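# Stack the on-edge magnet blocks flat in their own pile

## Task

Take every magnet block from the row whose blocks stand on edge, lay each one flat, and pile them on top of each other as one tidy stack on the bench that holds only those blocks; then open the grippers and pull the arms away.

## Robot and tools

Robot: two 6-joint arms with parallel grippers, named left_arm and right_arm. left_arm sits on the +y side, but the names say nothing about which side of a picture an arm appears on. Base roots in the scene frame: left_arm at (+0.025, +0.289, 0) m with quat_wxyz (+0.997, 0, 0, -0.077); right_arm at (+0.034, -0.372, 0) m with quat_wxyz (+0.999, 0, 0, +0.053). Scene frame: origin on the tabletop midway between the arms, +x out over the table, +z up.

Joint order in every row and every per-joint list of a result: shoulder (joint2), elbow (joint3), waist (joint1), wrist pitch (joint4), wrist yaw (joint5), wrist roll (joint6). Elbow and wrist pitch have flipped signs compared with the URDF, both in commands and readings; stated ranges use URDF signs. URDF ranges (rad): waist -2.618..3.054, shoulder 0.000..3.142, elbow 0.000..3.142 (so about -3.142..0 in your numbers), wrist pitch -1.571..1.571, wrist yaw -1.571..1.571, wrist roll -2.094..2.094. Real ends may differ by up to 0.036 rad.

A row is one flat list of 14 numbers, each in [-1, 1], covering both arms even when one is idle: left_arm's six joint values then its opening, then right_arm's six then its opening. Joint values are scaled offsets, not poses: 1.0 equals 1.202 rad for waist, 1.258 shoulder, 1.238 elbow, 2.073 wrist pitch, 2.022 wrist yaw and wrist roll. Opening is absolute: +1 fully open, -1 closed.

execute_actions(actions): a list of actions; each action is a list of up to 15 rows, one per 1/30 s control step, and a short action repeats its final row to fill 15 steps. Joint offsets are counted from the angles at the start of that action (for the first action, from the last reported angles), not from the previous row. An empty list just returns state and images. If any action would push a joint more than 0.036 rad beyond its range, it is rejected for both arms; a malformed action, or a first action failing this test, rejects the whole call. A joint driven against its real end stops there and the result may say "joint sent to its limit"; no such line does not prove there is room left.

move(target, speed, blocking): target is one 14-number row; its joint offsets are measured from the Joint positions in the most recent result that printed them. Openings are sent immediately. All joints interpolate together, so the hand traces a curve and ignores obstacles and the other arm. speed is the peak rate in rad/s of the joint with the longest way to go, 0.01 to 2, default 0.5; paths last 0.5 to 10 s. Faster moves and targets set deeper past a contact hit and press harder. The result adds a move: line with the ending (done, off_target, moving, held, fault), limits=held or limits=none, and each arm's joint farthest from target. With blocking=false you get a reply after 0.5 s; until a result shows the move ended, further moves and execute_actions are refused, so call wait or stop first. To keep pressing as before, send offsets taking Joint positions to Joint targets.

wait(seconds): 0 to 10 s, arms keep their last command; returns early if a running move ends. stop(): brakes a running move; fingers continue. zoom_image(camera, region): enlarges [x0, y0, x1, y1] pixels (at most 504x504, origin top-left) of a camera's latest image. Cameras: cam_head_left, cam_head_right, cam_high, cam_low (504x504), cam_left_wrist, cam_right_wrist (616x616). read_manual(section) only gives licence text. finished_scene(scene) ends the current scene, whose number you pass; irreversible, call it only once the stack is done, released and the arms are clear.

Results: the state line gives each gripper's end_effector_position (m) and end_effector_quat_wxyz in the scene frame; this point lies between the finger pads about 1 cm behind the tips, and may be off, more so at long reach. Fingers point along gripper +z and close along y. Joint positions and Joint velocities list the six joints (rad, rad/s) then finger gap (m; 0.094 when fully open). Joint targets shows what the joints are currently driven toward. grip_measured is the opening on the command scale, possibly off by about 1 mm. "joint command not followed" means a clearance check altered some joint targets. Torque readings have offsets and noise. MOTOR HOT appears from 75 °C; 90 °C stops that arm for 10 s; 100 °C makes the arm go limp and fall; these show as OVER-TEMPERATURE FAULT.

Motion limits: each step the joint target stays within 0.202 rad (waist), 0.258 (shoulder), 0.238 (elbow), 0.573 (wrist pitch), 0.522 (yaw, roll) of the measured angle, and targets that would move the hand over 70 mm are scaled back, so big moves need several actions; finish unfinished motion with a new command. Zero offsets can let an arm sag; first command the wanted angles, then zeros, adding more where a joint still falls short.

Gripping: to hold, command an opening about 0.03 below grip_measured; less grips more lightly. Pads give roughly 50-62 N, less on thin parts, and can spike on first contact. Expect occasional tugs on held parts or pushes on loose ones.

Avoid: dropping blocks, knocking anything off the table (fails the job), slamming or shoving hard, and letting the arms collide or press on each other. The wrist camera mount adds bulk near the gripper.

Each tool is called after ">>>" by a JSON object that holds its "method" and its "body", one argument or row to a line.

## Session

>>> {"method": "execute_actions", "body": {
  "actions": []
}}

Scene clock: 0.00 s.
left_arm: end_effector_position=(+0.2052, -0.1272, +0.3705) grip_measured=+1.000 end_effector_quat_wxyz=(-0.075, -0.480, -0.545, +0.683) | right_arm: end_effector_position=(+0.4317, -0.3730, +0.2992) grip_measured=+1.000 end_effector_quat_wxyz=(-0.536, +0.668, -0.344, +0.385)
Joint names: [shoulder, elbow, waist, wrist pitch, wrist yaw, wrist roll]
Joint positions: left_arm=[ 1.779 -1.651 -0.611  0.229  1.408 -0.387  0.094] | right_arm=[ 1.241 -0.868 -0.437 -0.188 -0.794 -1.852  0.094]
Joint velocities: left_arm=[ 0.007  0.002  0.017 -0.081  0.007  0.051  0.   ] | right_arm=[ 0.017  0.007 -0.002  0.051 -0.066 -0.081  0.   ]
Joint torques (N m, as the arm reports them, + toward a larger Joint positions number): no reading
Joint targets: left_arm=[1.773 -1.656 -0.611 0.237 1.413 -0.385] | right_arm=[1.233 -0.881 -0.437 -0.188 -0.796 -1.847]

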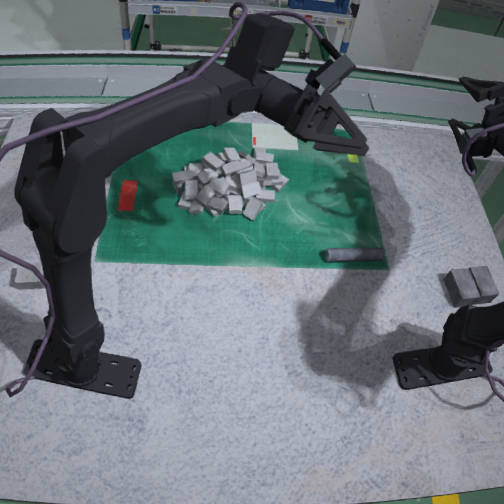

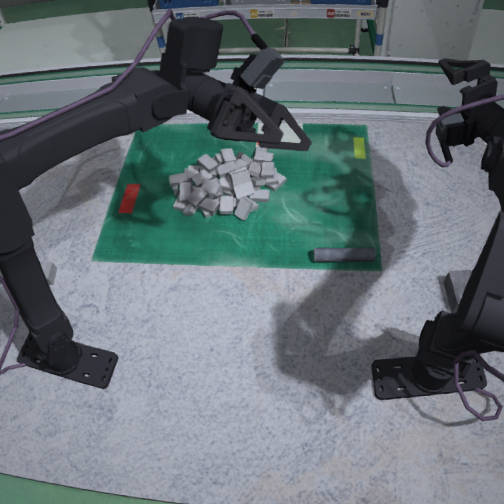

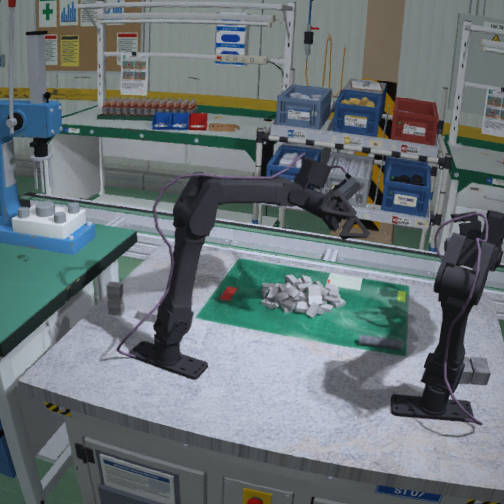

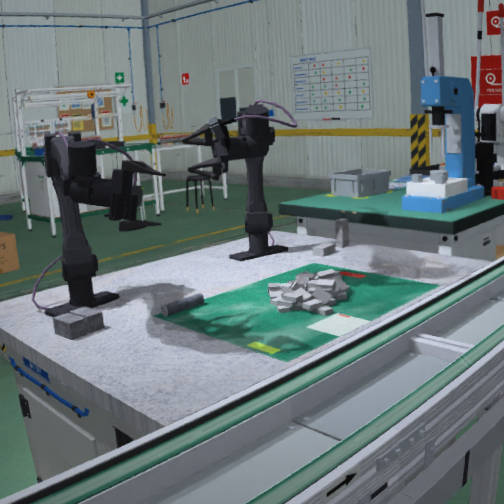

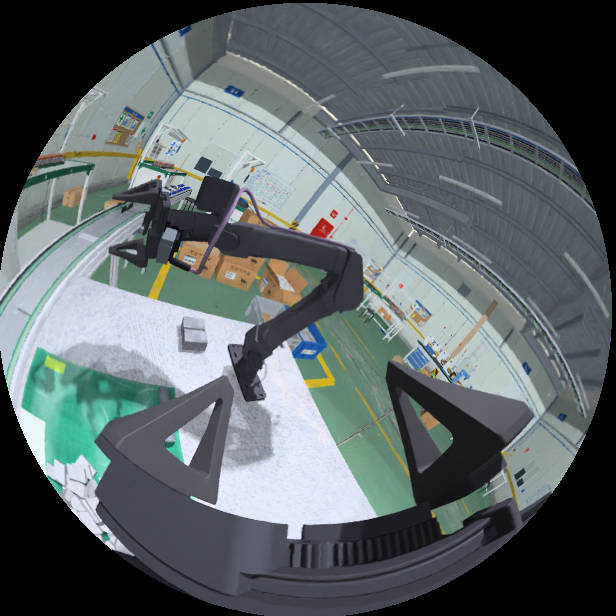

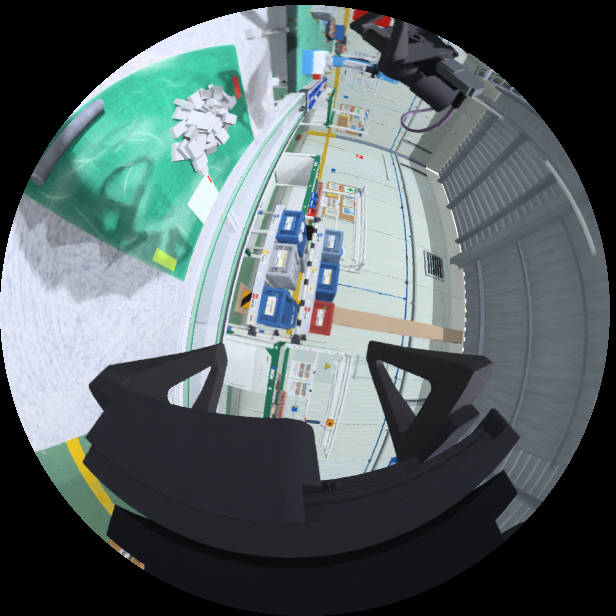

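>>> {"method": "move", "body": {
  "target": [-0.367,0.288,0.99,0.63,-0.696,0.191,1,0,0,0,0,0,0,1],
  "speed": 0.9
}}

>>> {"method": "zoom_image", "body": {
  "camera": "cam_head_left",
  "region": [0,220,120,340]
}}

>>> {"method": "zoom_image", "body": {
  "camera": "cam_low",
  "region": [280,200,380,280]
}}

Scene clock: 8.40 s.
left_arm: end_effector_position=(+0.2189, +0.3742, +0.1800) grip_measured=+1.000 end_effector_quat_wxyz=(+0.015, -0.210, +0.978, -0.001) | right_arm: end_effector_position=(+0.4317, -0.3730, +0.2992) grip_measured=+1.000 end_effector_quat_wxyz=(-0.536, +0.668, -0.344, +0.385)
Joint names: [shoulder, elbow, waist, wrist pitch, wrist yaw, wrist roll]
Joint positions: left_arm=[ 1.335 -1.306  0.571  1.514  0.007 -0.006  0.094] | right_arm=[ 1.241 -0.868 -0.437 -0.188 -0.794 -1.852  0.094]
Joint velocities: left_arm=[-0.017  0.002  0.007 -0.007 -0.066 -0.022  0.   ] | right_arm=[ 0.007 -0.022 -0.002  0.022 -0.022  0.037  0.   ]
Joint torques (N m, as the arm reports them, + toward a larger Joint positions number): left_arm=[-5.05 -4.74  0.61 -0.11 -0.05  0.06] | right_arm=[-4.08 -7.81 -0.07 -1.93 -0.08  0.03]
Joint targets: left_arm=[1.317 -1.294 0.578 1.535 0.000 -0.001] | right_arm=[1.241 -0.868 -0.437 -0.188 -0.794 -1.852]
move: off_target (left_arm); limits=none; left_arm: farthest joint: the wrist pitch, 0.021 radians from its target (1.306 radians at the start); right_arm: farthest joint: the waist, 0.000 radians from its target (0.000 radians at the start)

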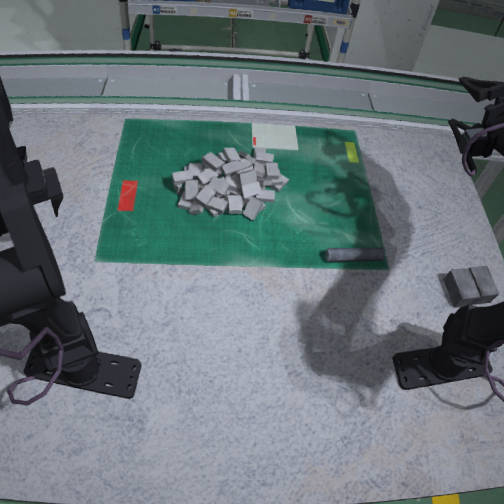

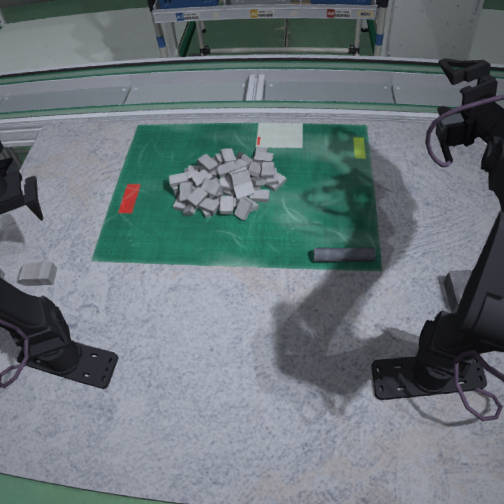

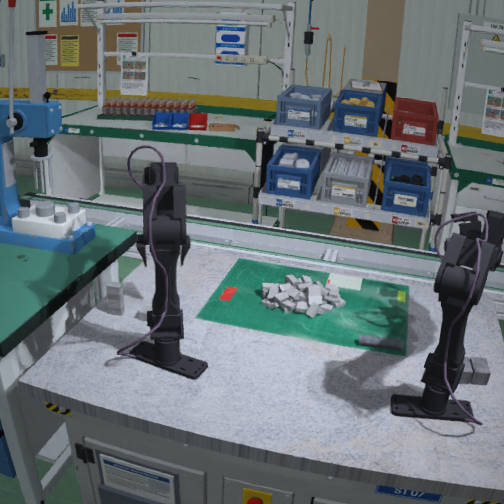

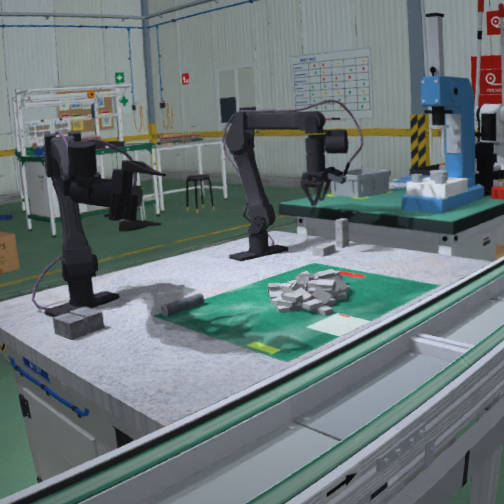

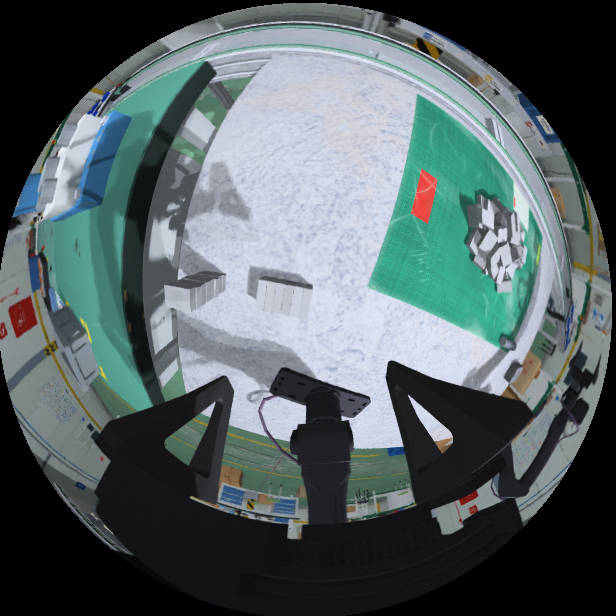

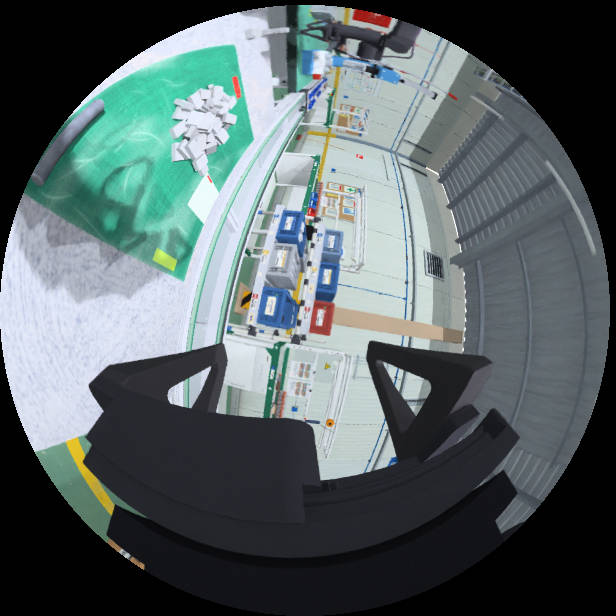

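Region (0, 220, 120, 340) of cam_head_left's 504x504 image, scaled by 4.200, with more detail than that image has.

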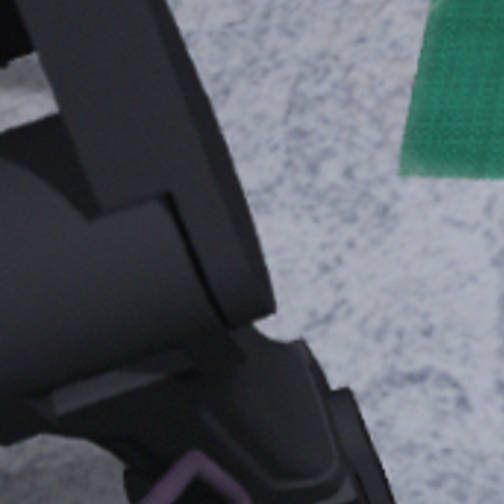

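Region (280, 200, 380, 280) of cam_low's 504x504 image, scaled by 5.040, with more detail than that image has; it fills the top 403 rows of this view, and the rest is white.

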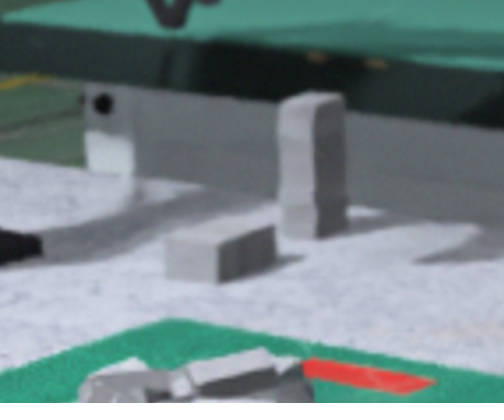

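>>> {"method": "zoom_image", "body": {
  "camera": "cam_left_wrist",
  "region": [210,220,410,400]
}}

Region (210, 220, 410, 400) of cam_left_wrist's 616x616 image, scaled by 2.520, with more detail than that image has; it fills the top 454 rows of this view, and the rest is white.

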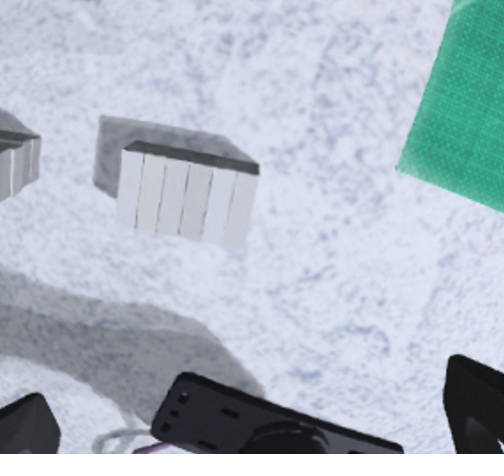

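>>> {"method": "move", "body": {
  "target": [0.044,0.285,0.107,-0.19,0,0.168,1,0,0,0,0,0,0,1],
  "speed": 0.6
}}

Scene clock: 21.70 s.
left_arm: end_effector_position=(+0.2154, +0.4016, +0.0834) grip_measured=+1.000 end_effector_quat_wxyz=(+0.006, -0.104, +0.995, -0.001) | right_arm: end_effector_position=(+0.4317, -0.3730, +0.2992) grip_measured=+1.000 end_effector_quat_wxyz=(-0.536, +0.668, -0.344, +0.385)
Joint names: [shoulder, elbow, waist, wrist pitch, wrist yaw, wrist roll]
Joint positions: left_arm=[ 1.385 -0.961  0.691  1.137  0.007  0.328  0.094] | right_arm=[ 1.241 -0.868 -0.437 -0.188 -0.794 -1.852  0.094]
Joint velocities: left_arm=[-0.002 -0.002  0.002 -0.037  0.037  0.051  0.   ] | right_arm=[ 0.002  0.007  0.002 -0.081  0.095  0.051  0.   ]
Joint torques (N m, as the arm reports them, + toward a larger Joint positions number): left_arm=[-3.89 -5.22  0.79 -0.5   0.    0.05] | right_arm=[-4.02 -7.73 -0.06 -1.93 -0.09  0.04]
Joint targets: left_arm=[1.390 -0.954 0.700 1.120 0.008 0.333] | right_arm=[1.241 -0.868 -0.437 -0.188 -0.794 -1.852]
move: done; limits=none; left_arm: farthest joint: the wrist pitch, 0.017 radians from its target (0.394 radians at the start); right_arm: farthest joint: the waist, 0.000 radians from its target (0.000 radians at the start)

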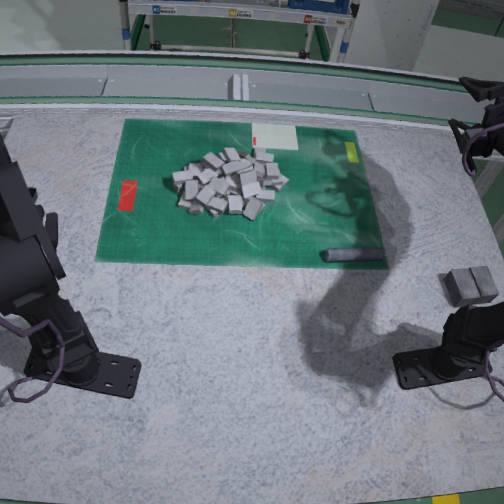

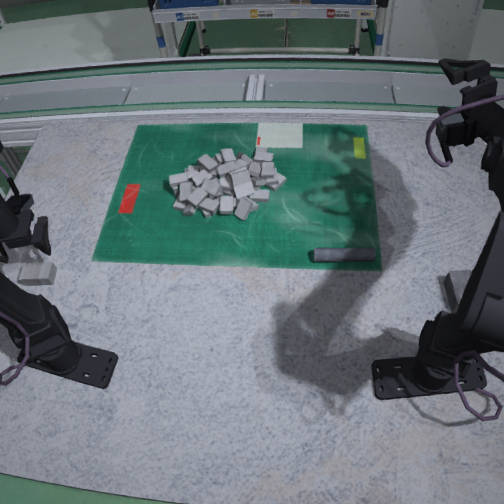

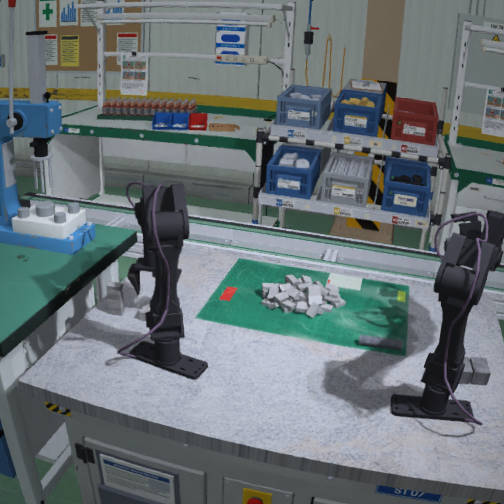

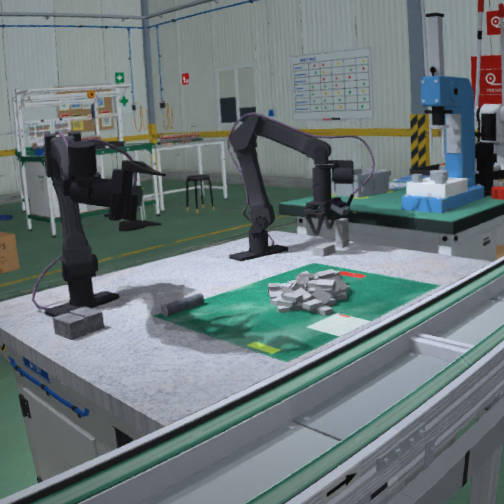

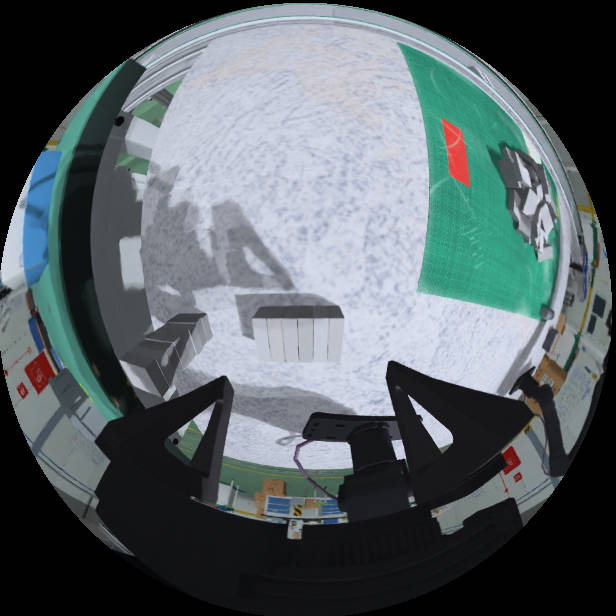

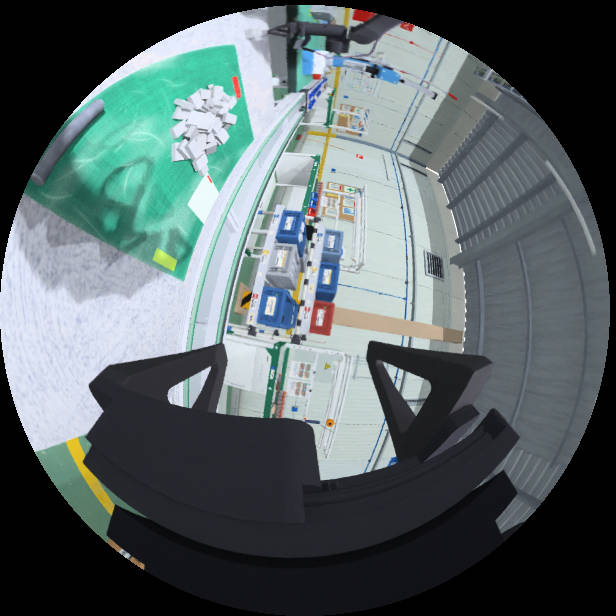

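>>> {"method": "move", "body": {
  "target": [0.044,0.113,0.028,-0.093,0,0.012,0.7,0,0,0,0,0,0,1],
  "speed": 0.3
}}

>>> {"method": "zoom_image", "body": {
  "camera": "cam_low",
  "region": [280,180,380,270]
}}

Scene clock: 30.63 s.
left_arm: end_effector_position=(+0.2126, +0.4061, +0.0426) grip_measured=+0.702 end_effector_quat_wxyz=(+0.005, -0.106, +0.994, -0.001) | right_arm: end_effector_position=(+0.4317, -0.3730, +0.2992) grip_measured=+1.000 end_effector_quat_wxyz=(-0.536, +0.668, -0.344, +0.385)
Joint names: [shoulder, elbow, waist, wrist pitch, wrist yaw, wrist roll]
Joint positions: left_arm=[ 1.432 -0.831  0.715  0.962  0.007  0.347  0.08 ] | right_arm=[ 1.241 -0.868 -0.437 -0.188 -0.794 -1.852  0.094]
Joint velocities: left_arm=[-0.002 -0.002 -0.012 -0.095  0.007 -0.022 -0.001] | right_arm=[ 0.002 -0.012 -0.012  0.037 -0.051 -0.051  0.   ]
Joint torques (N m, as the arm reports them, + toward a larger Joint positions number): left_arm=[-3.81 -4.74  0.77 -0.48  0.01  0.05] | right_arm=[-4.   -7.77 -0.01 -1.93 -0.09  0.05]
Joint targets: left_arm=[1.441 -0.821 0.725 0.944 0.007 0.352] | right_arm=[1.241 -0.868 -0.437 -0.188 -0.794 -1.852]
move: done; limits=none; left_arm: farthest joint: the wrist pitch, 0.018 radians from its target (0.192 radians at the start); right_arm: farthest joint: the waist, 0.000 radians from its target (0.000 radians at the start)

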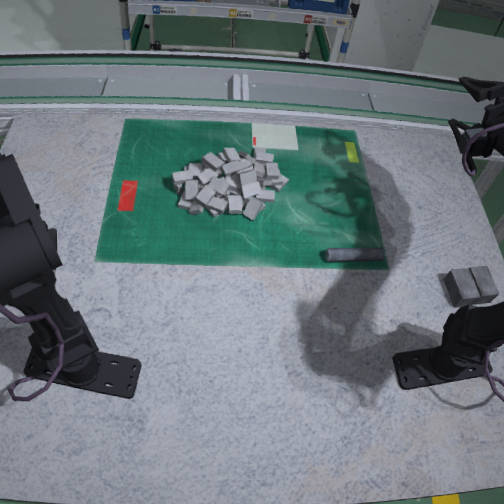

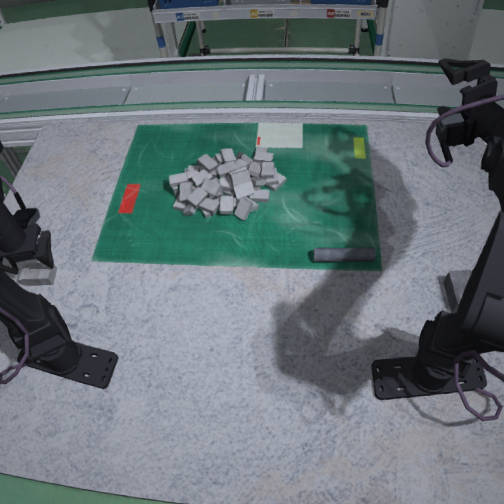

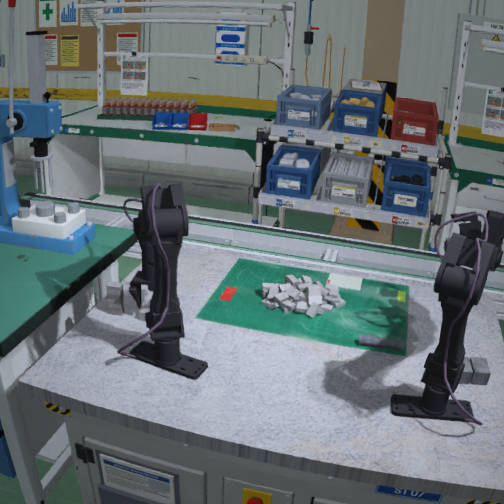

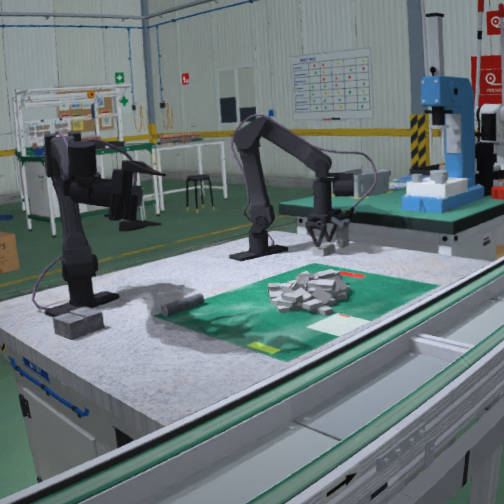

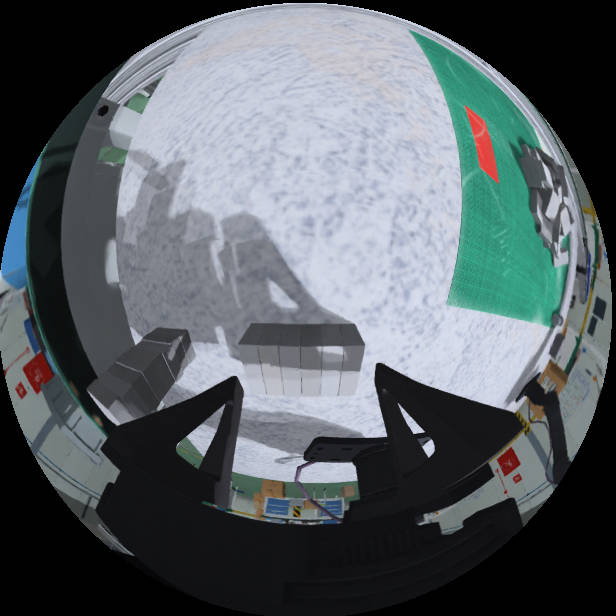

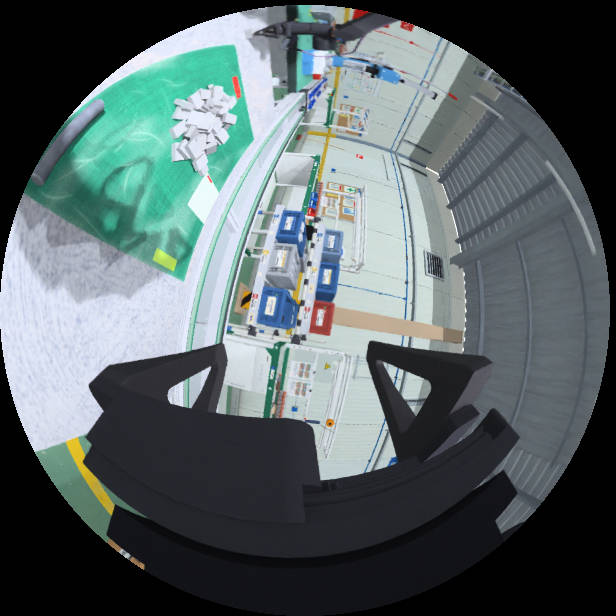

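Region (280, 180, 380, 270) of cam_low's 504x504 image, scaled by 5.040, with more detail than that image has; it fills the top 454 rows of this view, and the rest is white.

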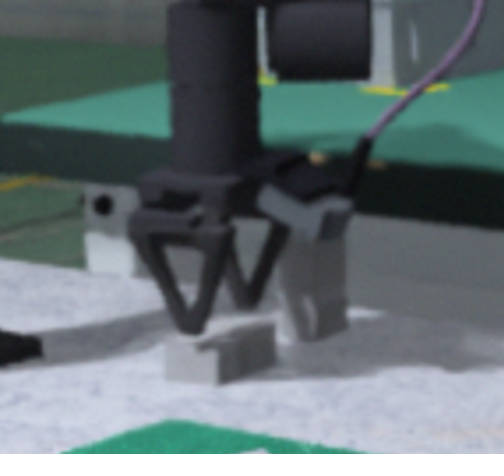

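>>> {"method": "execute_actions", "body": {
  "actions": [
    [[0,0,0.02,0,0,0,0.7,0,0,0,0,0,0,1]]
  ]
}}

>>> {"method": "move", "body": {
  "target": [0.044,0.063,0,-0.06,0,0,0.7,0,0,0,0,0,0,1],
  "speed": 0.15
}}

>>> {"method": "execute_actions", "body": {
  "actions": [
    [[0,0,0,0,0,0,0.42,0,0,0,0,0,0,1]],
    [[0,0,0,0,0,0,0.15,0,0,0,0,0,0,1]]
  ]
}}

Scene clock: 36.33 s.
left_arm: end_effector_position=(+0.2109, +0.4089, +0.0426) grip_measured=+0.702 end_effector_quat_wxyz=(+0.005, -0.114, +0.993, -0.001) | right_arm: end_effector_position=(+0.4317, -0.3730, +0.2992) grip_measured=+1.000 end_effector_quat_wxyz=(-0.536, +0.668, -0.344, +0.385)
Joint names: [shoulder, elbow, waist, wrist pitch, wrist yaw, wrist roll]
Joint positions: left_arm=[ 1.432 -0.831  0.73   0.962  0.007  0.347  0.08 ] | right_arm=[ 1.241 -0.868 -0.437 -0.188 -0.794 -1.852  0.094]
Joint velocities: left_arm=[ 0.007  0.002  0.002 -0.007 -0.007  0.007 -0.001] | right_arm=[ 0.002  0.022 -0.002 -0.037  0.022  0.051  0.   ]
Joint torques (N m, as the arm reports them, + toward a larger Joint positions number): left_arm=[-4.49 -5.46  0.78 -0.29  0.    0.01] | right_arm=[-3.99 -7.75  0.02 -1.93 -0.08  0.04]
Joint targets: left_arm=[1.432 -0.831 0.739 0.962 0.007 0.347] | right_arm=[1.241 -0.868 -0.437 -0.188 -0.794 -1.852]

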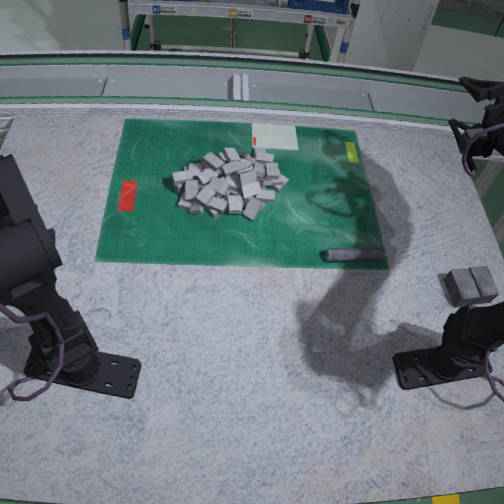

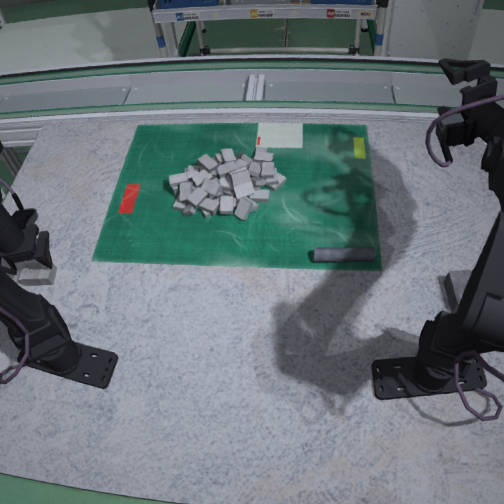

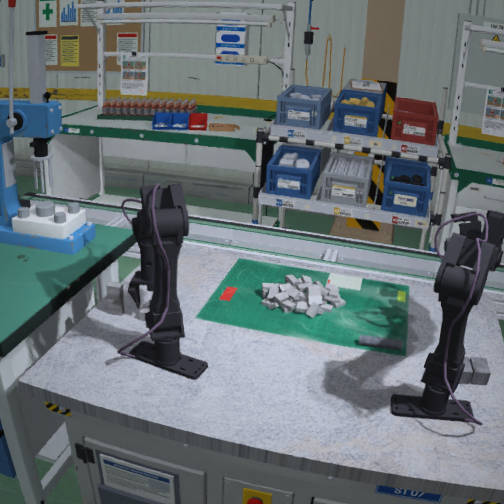

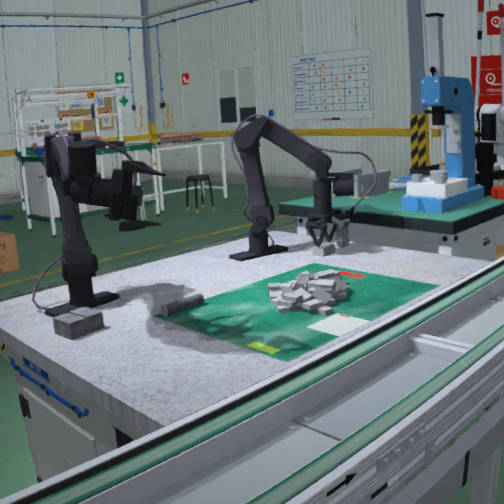

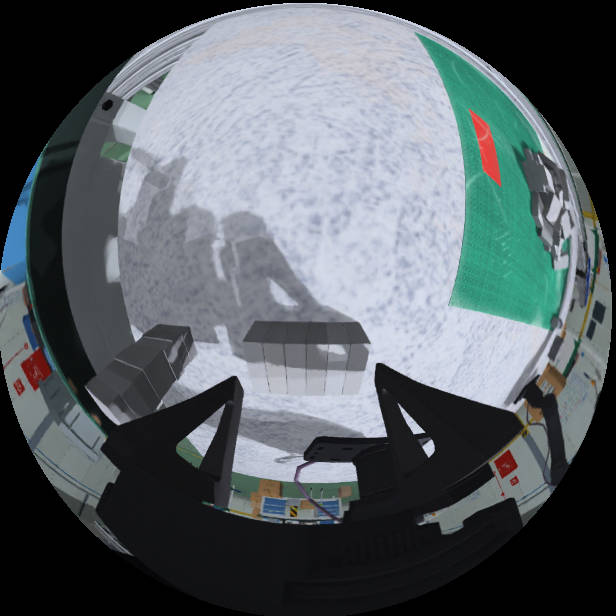

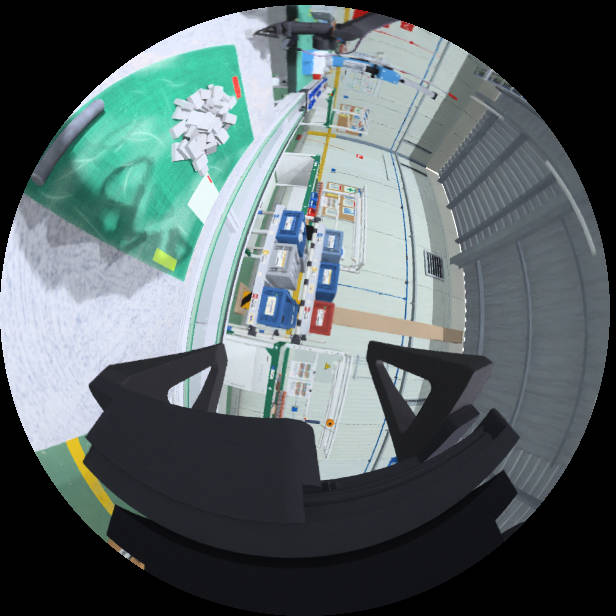

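Scene clock: 37.73 s.
left_arm: end_effector_position=(+0.2103, +0.4085, +0.0182) grip_measured=+0.702 end_effector_quat_wxyz=(+0.003, -0.114, +0.993, -0.002) | right_arm: end_effector_position=(+0.4317, -0.3730, +0.2992) grip_measured=+1.000 end_effector_quat_wxyz=(-0.536, +0.668, -0.344, +0.385)
Joint names: [shoulder, elbow, waist, wrist pitch, wrist yaw, wrist roll]
Joint positions: left_arm=[ 1.478 -0.765  0.73   0.855  0.007  0.347  0.08 ] | right_arm=[ 1.241 -0.868 -0.437 -0.188 -0.794 -1.852  0.094]
Joint velocities: left_arm=[-0.022  0.007  0.012 -0.037  0.007  0.022  0.   ] | right_arm=[-0.002  0.007 -0.007 -0.007 -0.022 -0.051  0.   ]
Joint torques (N m, as the arm reports them, + toward a larger Joint positions number): left_arm=[-3.89 -4.41 -0.01 -0.47  0.01  0.  ] | right_arm=[-3.98 -7.77  0.02 -1.93 -0.09  0.03]
Joint targets: left_arm=[1.488 -0.753 0.730 0.837 0.007 0.347] | right_arm=[1.241 -0.868 -0.437 -0.188 -0.794 -1.852]
move: done; limits=none; left_arm: farthest joint: the wrist pitch, 0.017 radians from its target (0.124 radians at the start); right_arm: farthest joint: the waist, 0.000 radians from its target (0.000 radians at the start)

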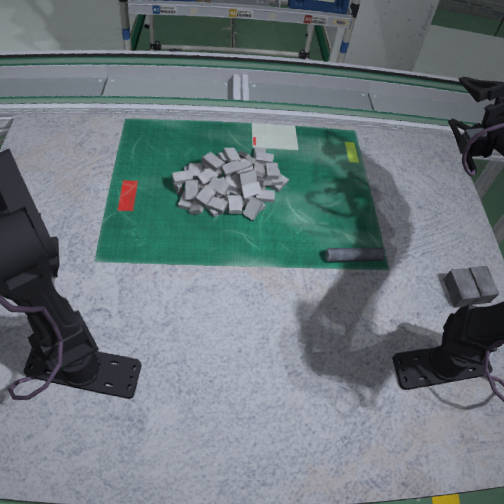

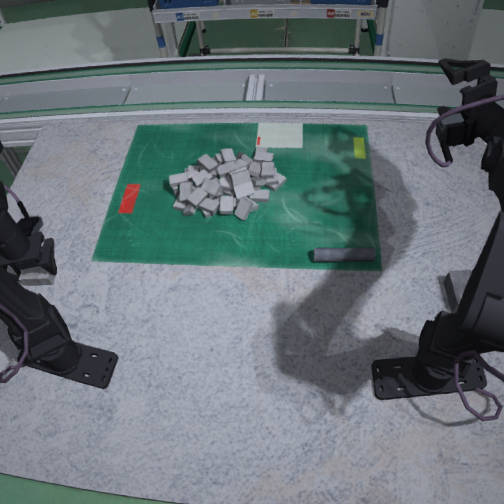

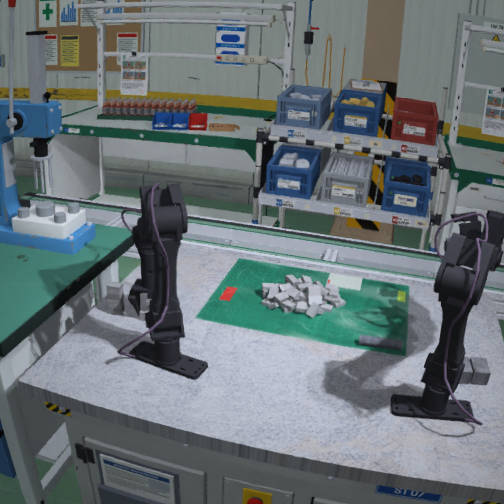

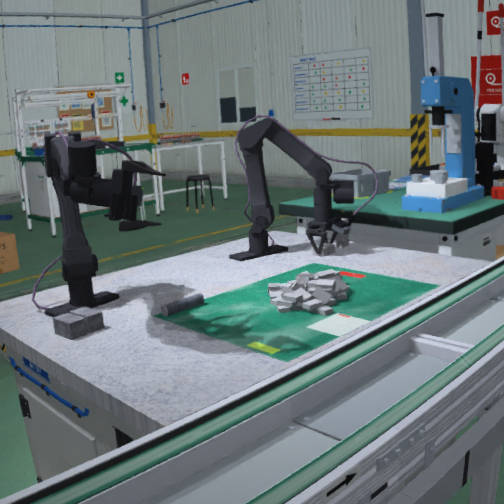

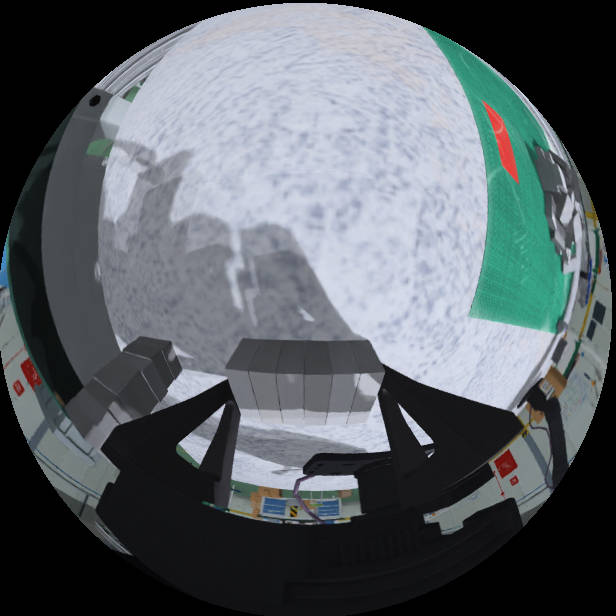

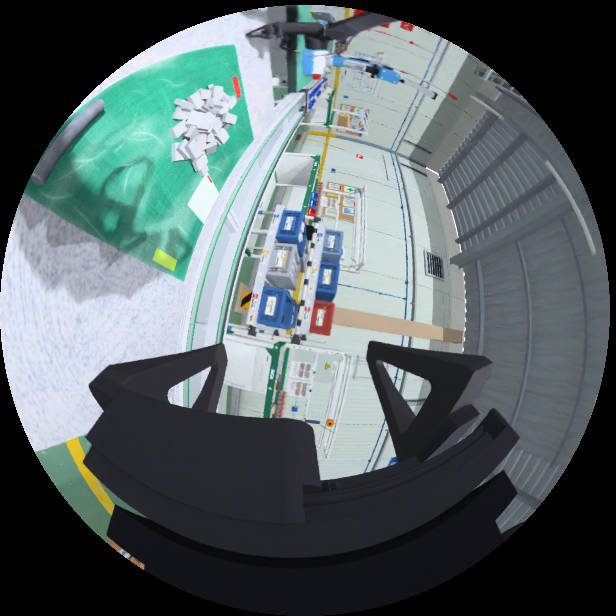

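Scene clock: 38.73 s.
left_arm: end_effector_position=(+0.2103, +0.4085, +0.0182) grip_measured=+0.474 end_effector_quat_wxyz=(+0.003, -0.114, +0.993, -0.003) | right_arm: end_effector_position=(+0.4317, -0.3730, +0.2992) grip_measured=+1.000 end_effector_quat_wxyz=(-0.536, +0.668, -0.344, +0.385)
Joint names: [shoulder, elbow, waist, wrist pitch, wrist yaw, wrist roll]
Joint positions: left_arm=[ 1.478 -0.765  0.73   0.855  0.007  0.347  0.069] | right_arm=[ 1.241 -0.868 -0.437 -0.188 -0.794 -1.852  0.094]
Joint velocities: left_arm=[ 0.007 -0.007 -0.017  0.037 -0.066  0.037 -0.001] | right_arm=[-0.007 -0.017 -0.007  0.081  0.022 -0.051  0.   ]
Joint torques (N m, as the arm reports them, + toward a larger Joint positions number): left_arm=[-4.72 -5.25  0.   -0.29  0.02  0.  ] | right_arm=[-4.   -7.75 -0.03 -1.92 -0.08  0.02]
Joint targets: left_arm=[1.478 -0.765 0.730 0.855 0.007 0.347] | right_arm=[1.241 -0.868 -0.437 -0.188 -0.794 -1.852]

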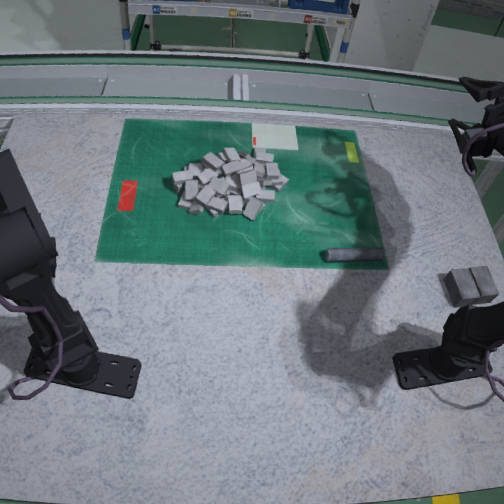

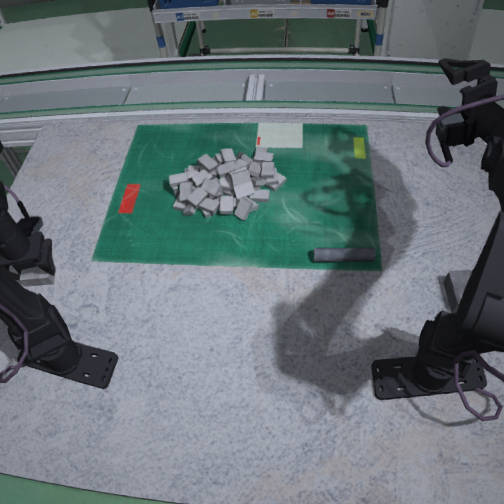

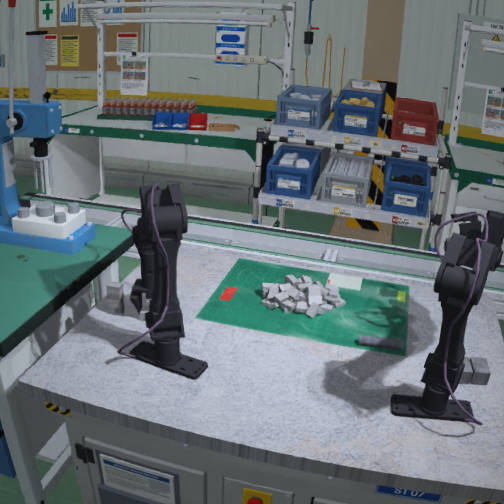

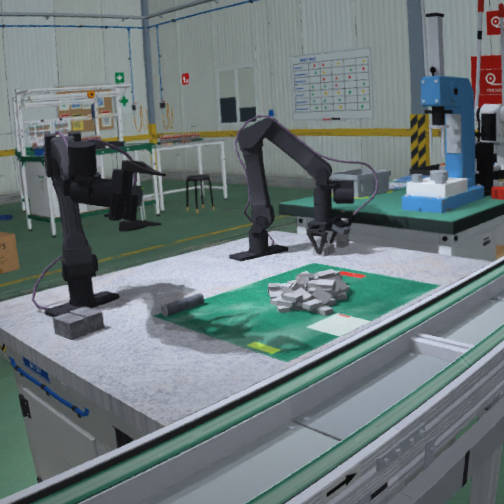

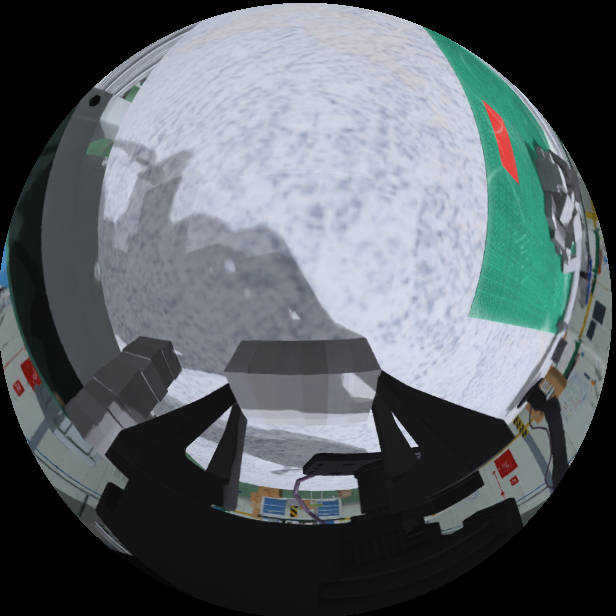

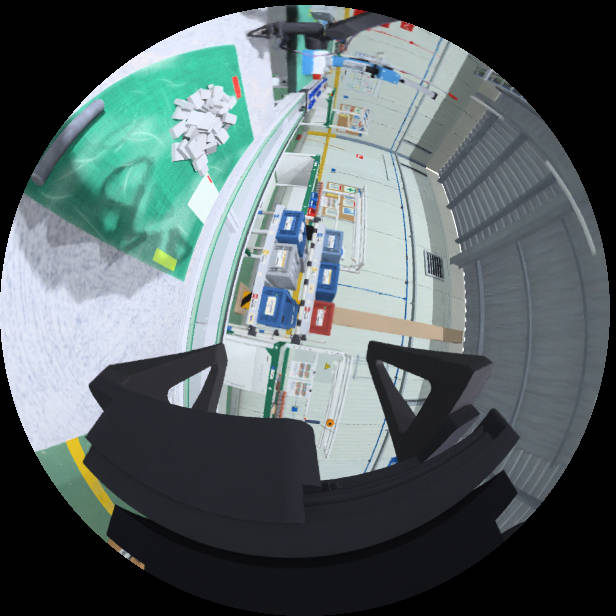

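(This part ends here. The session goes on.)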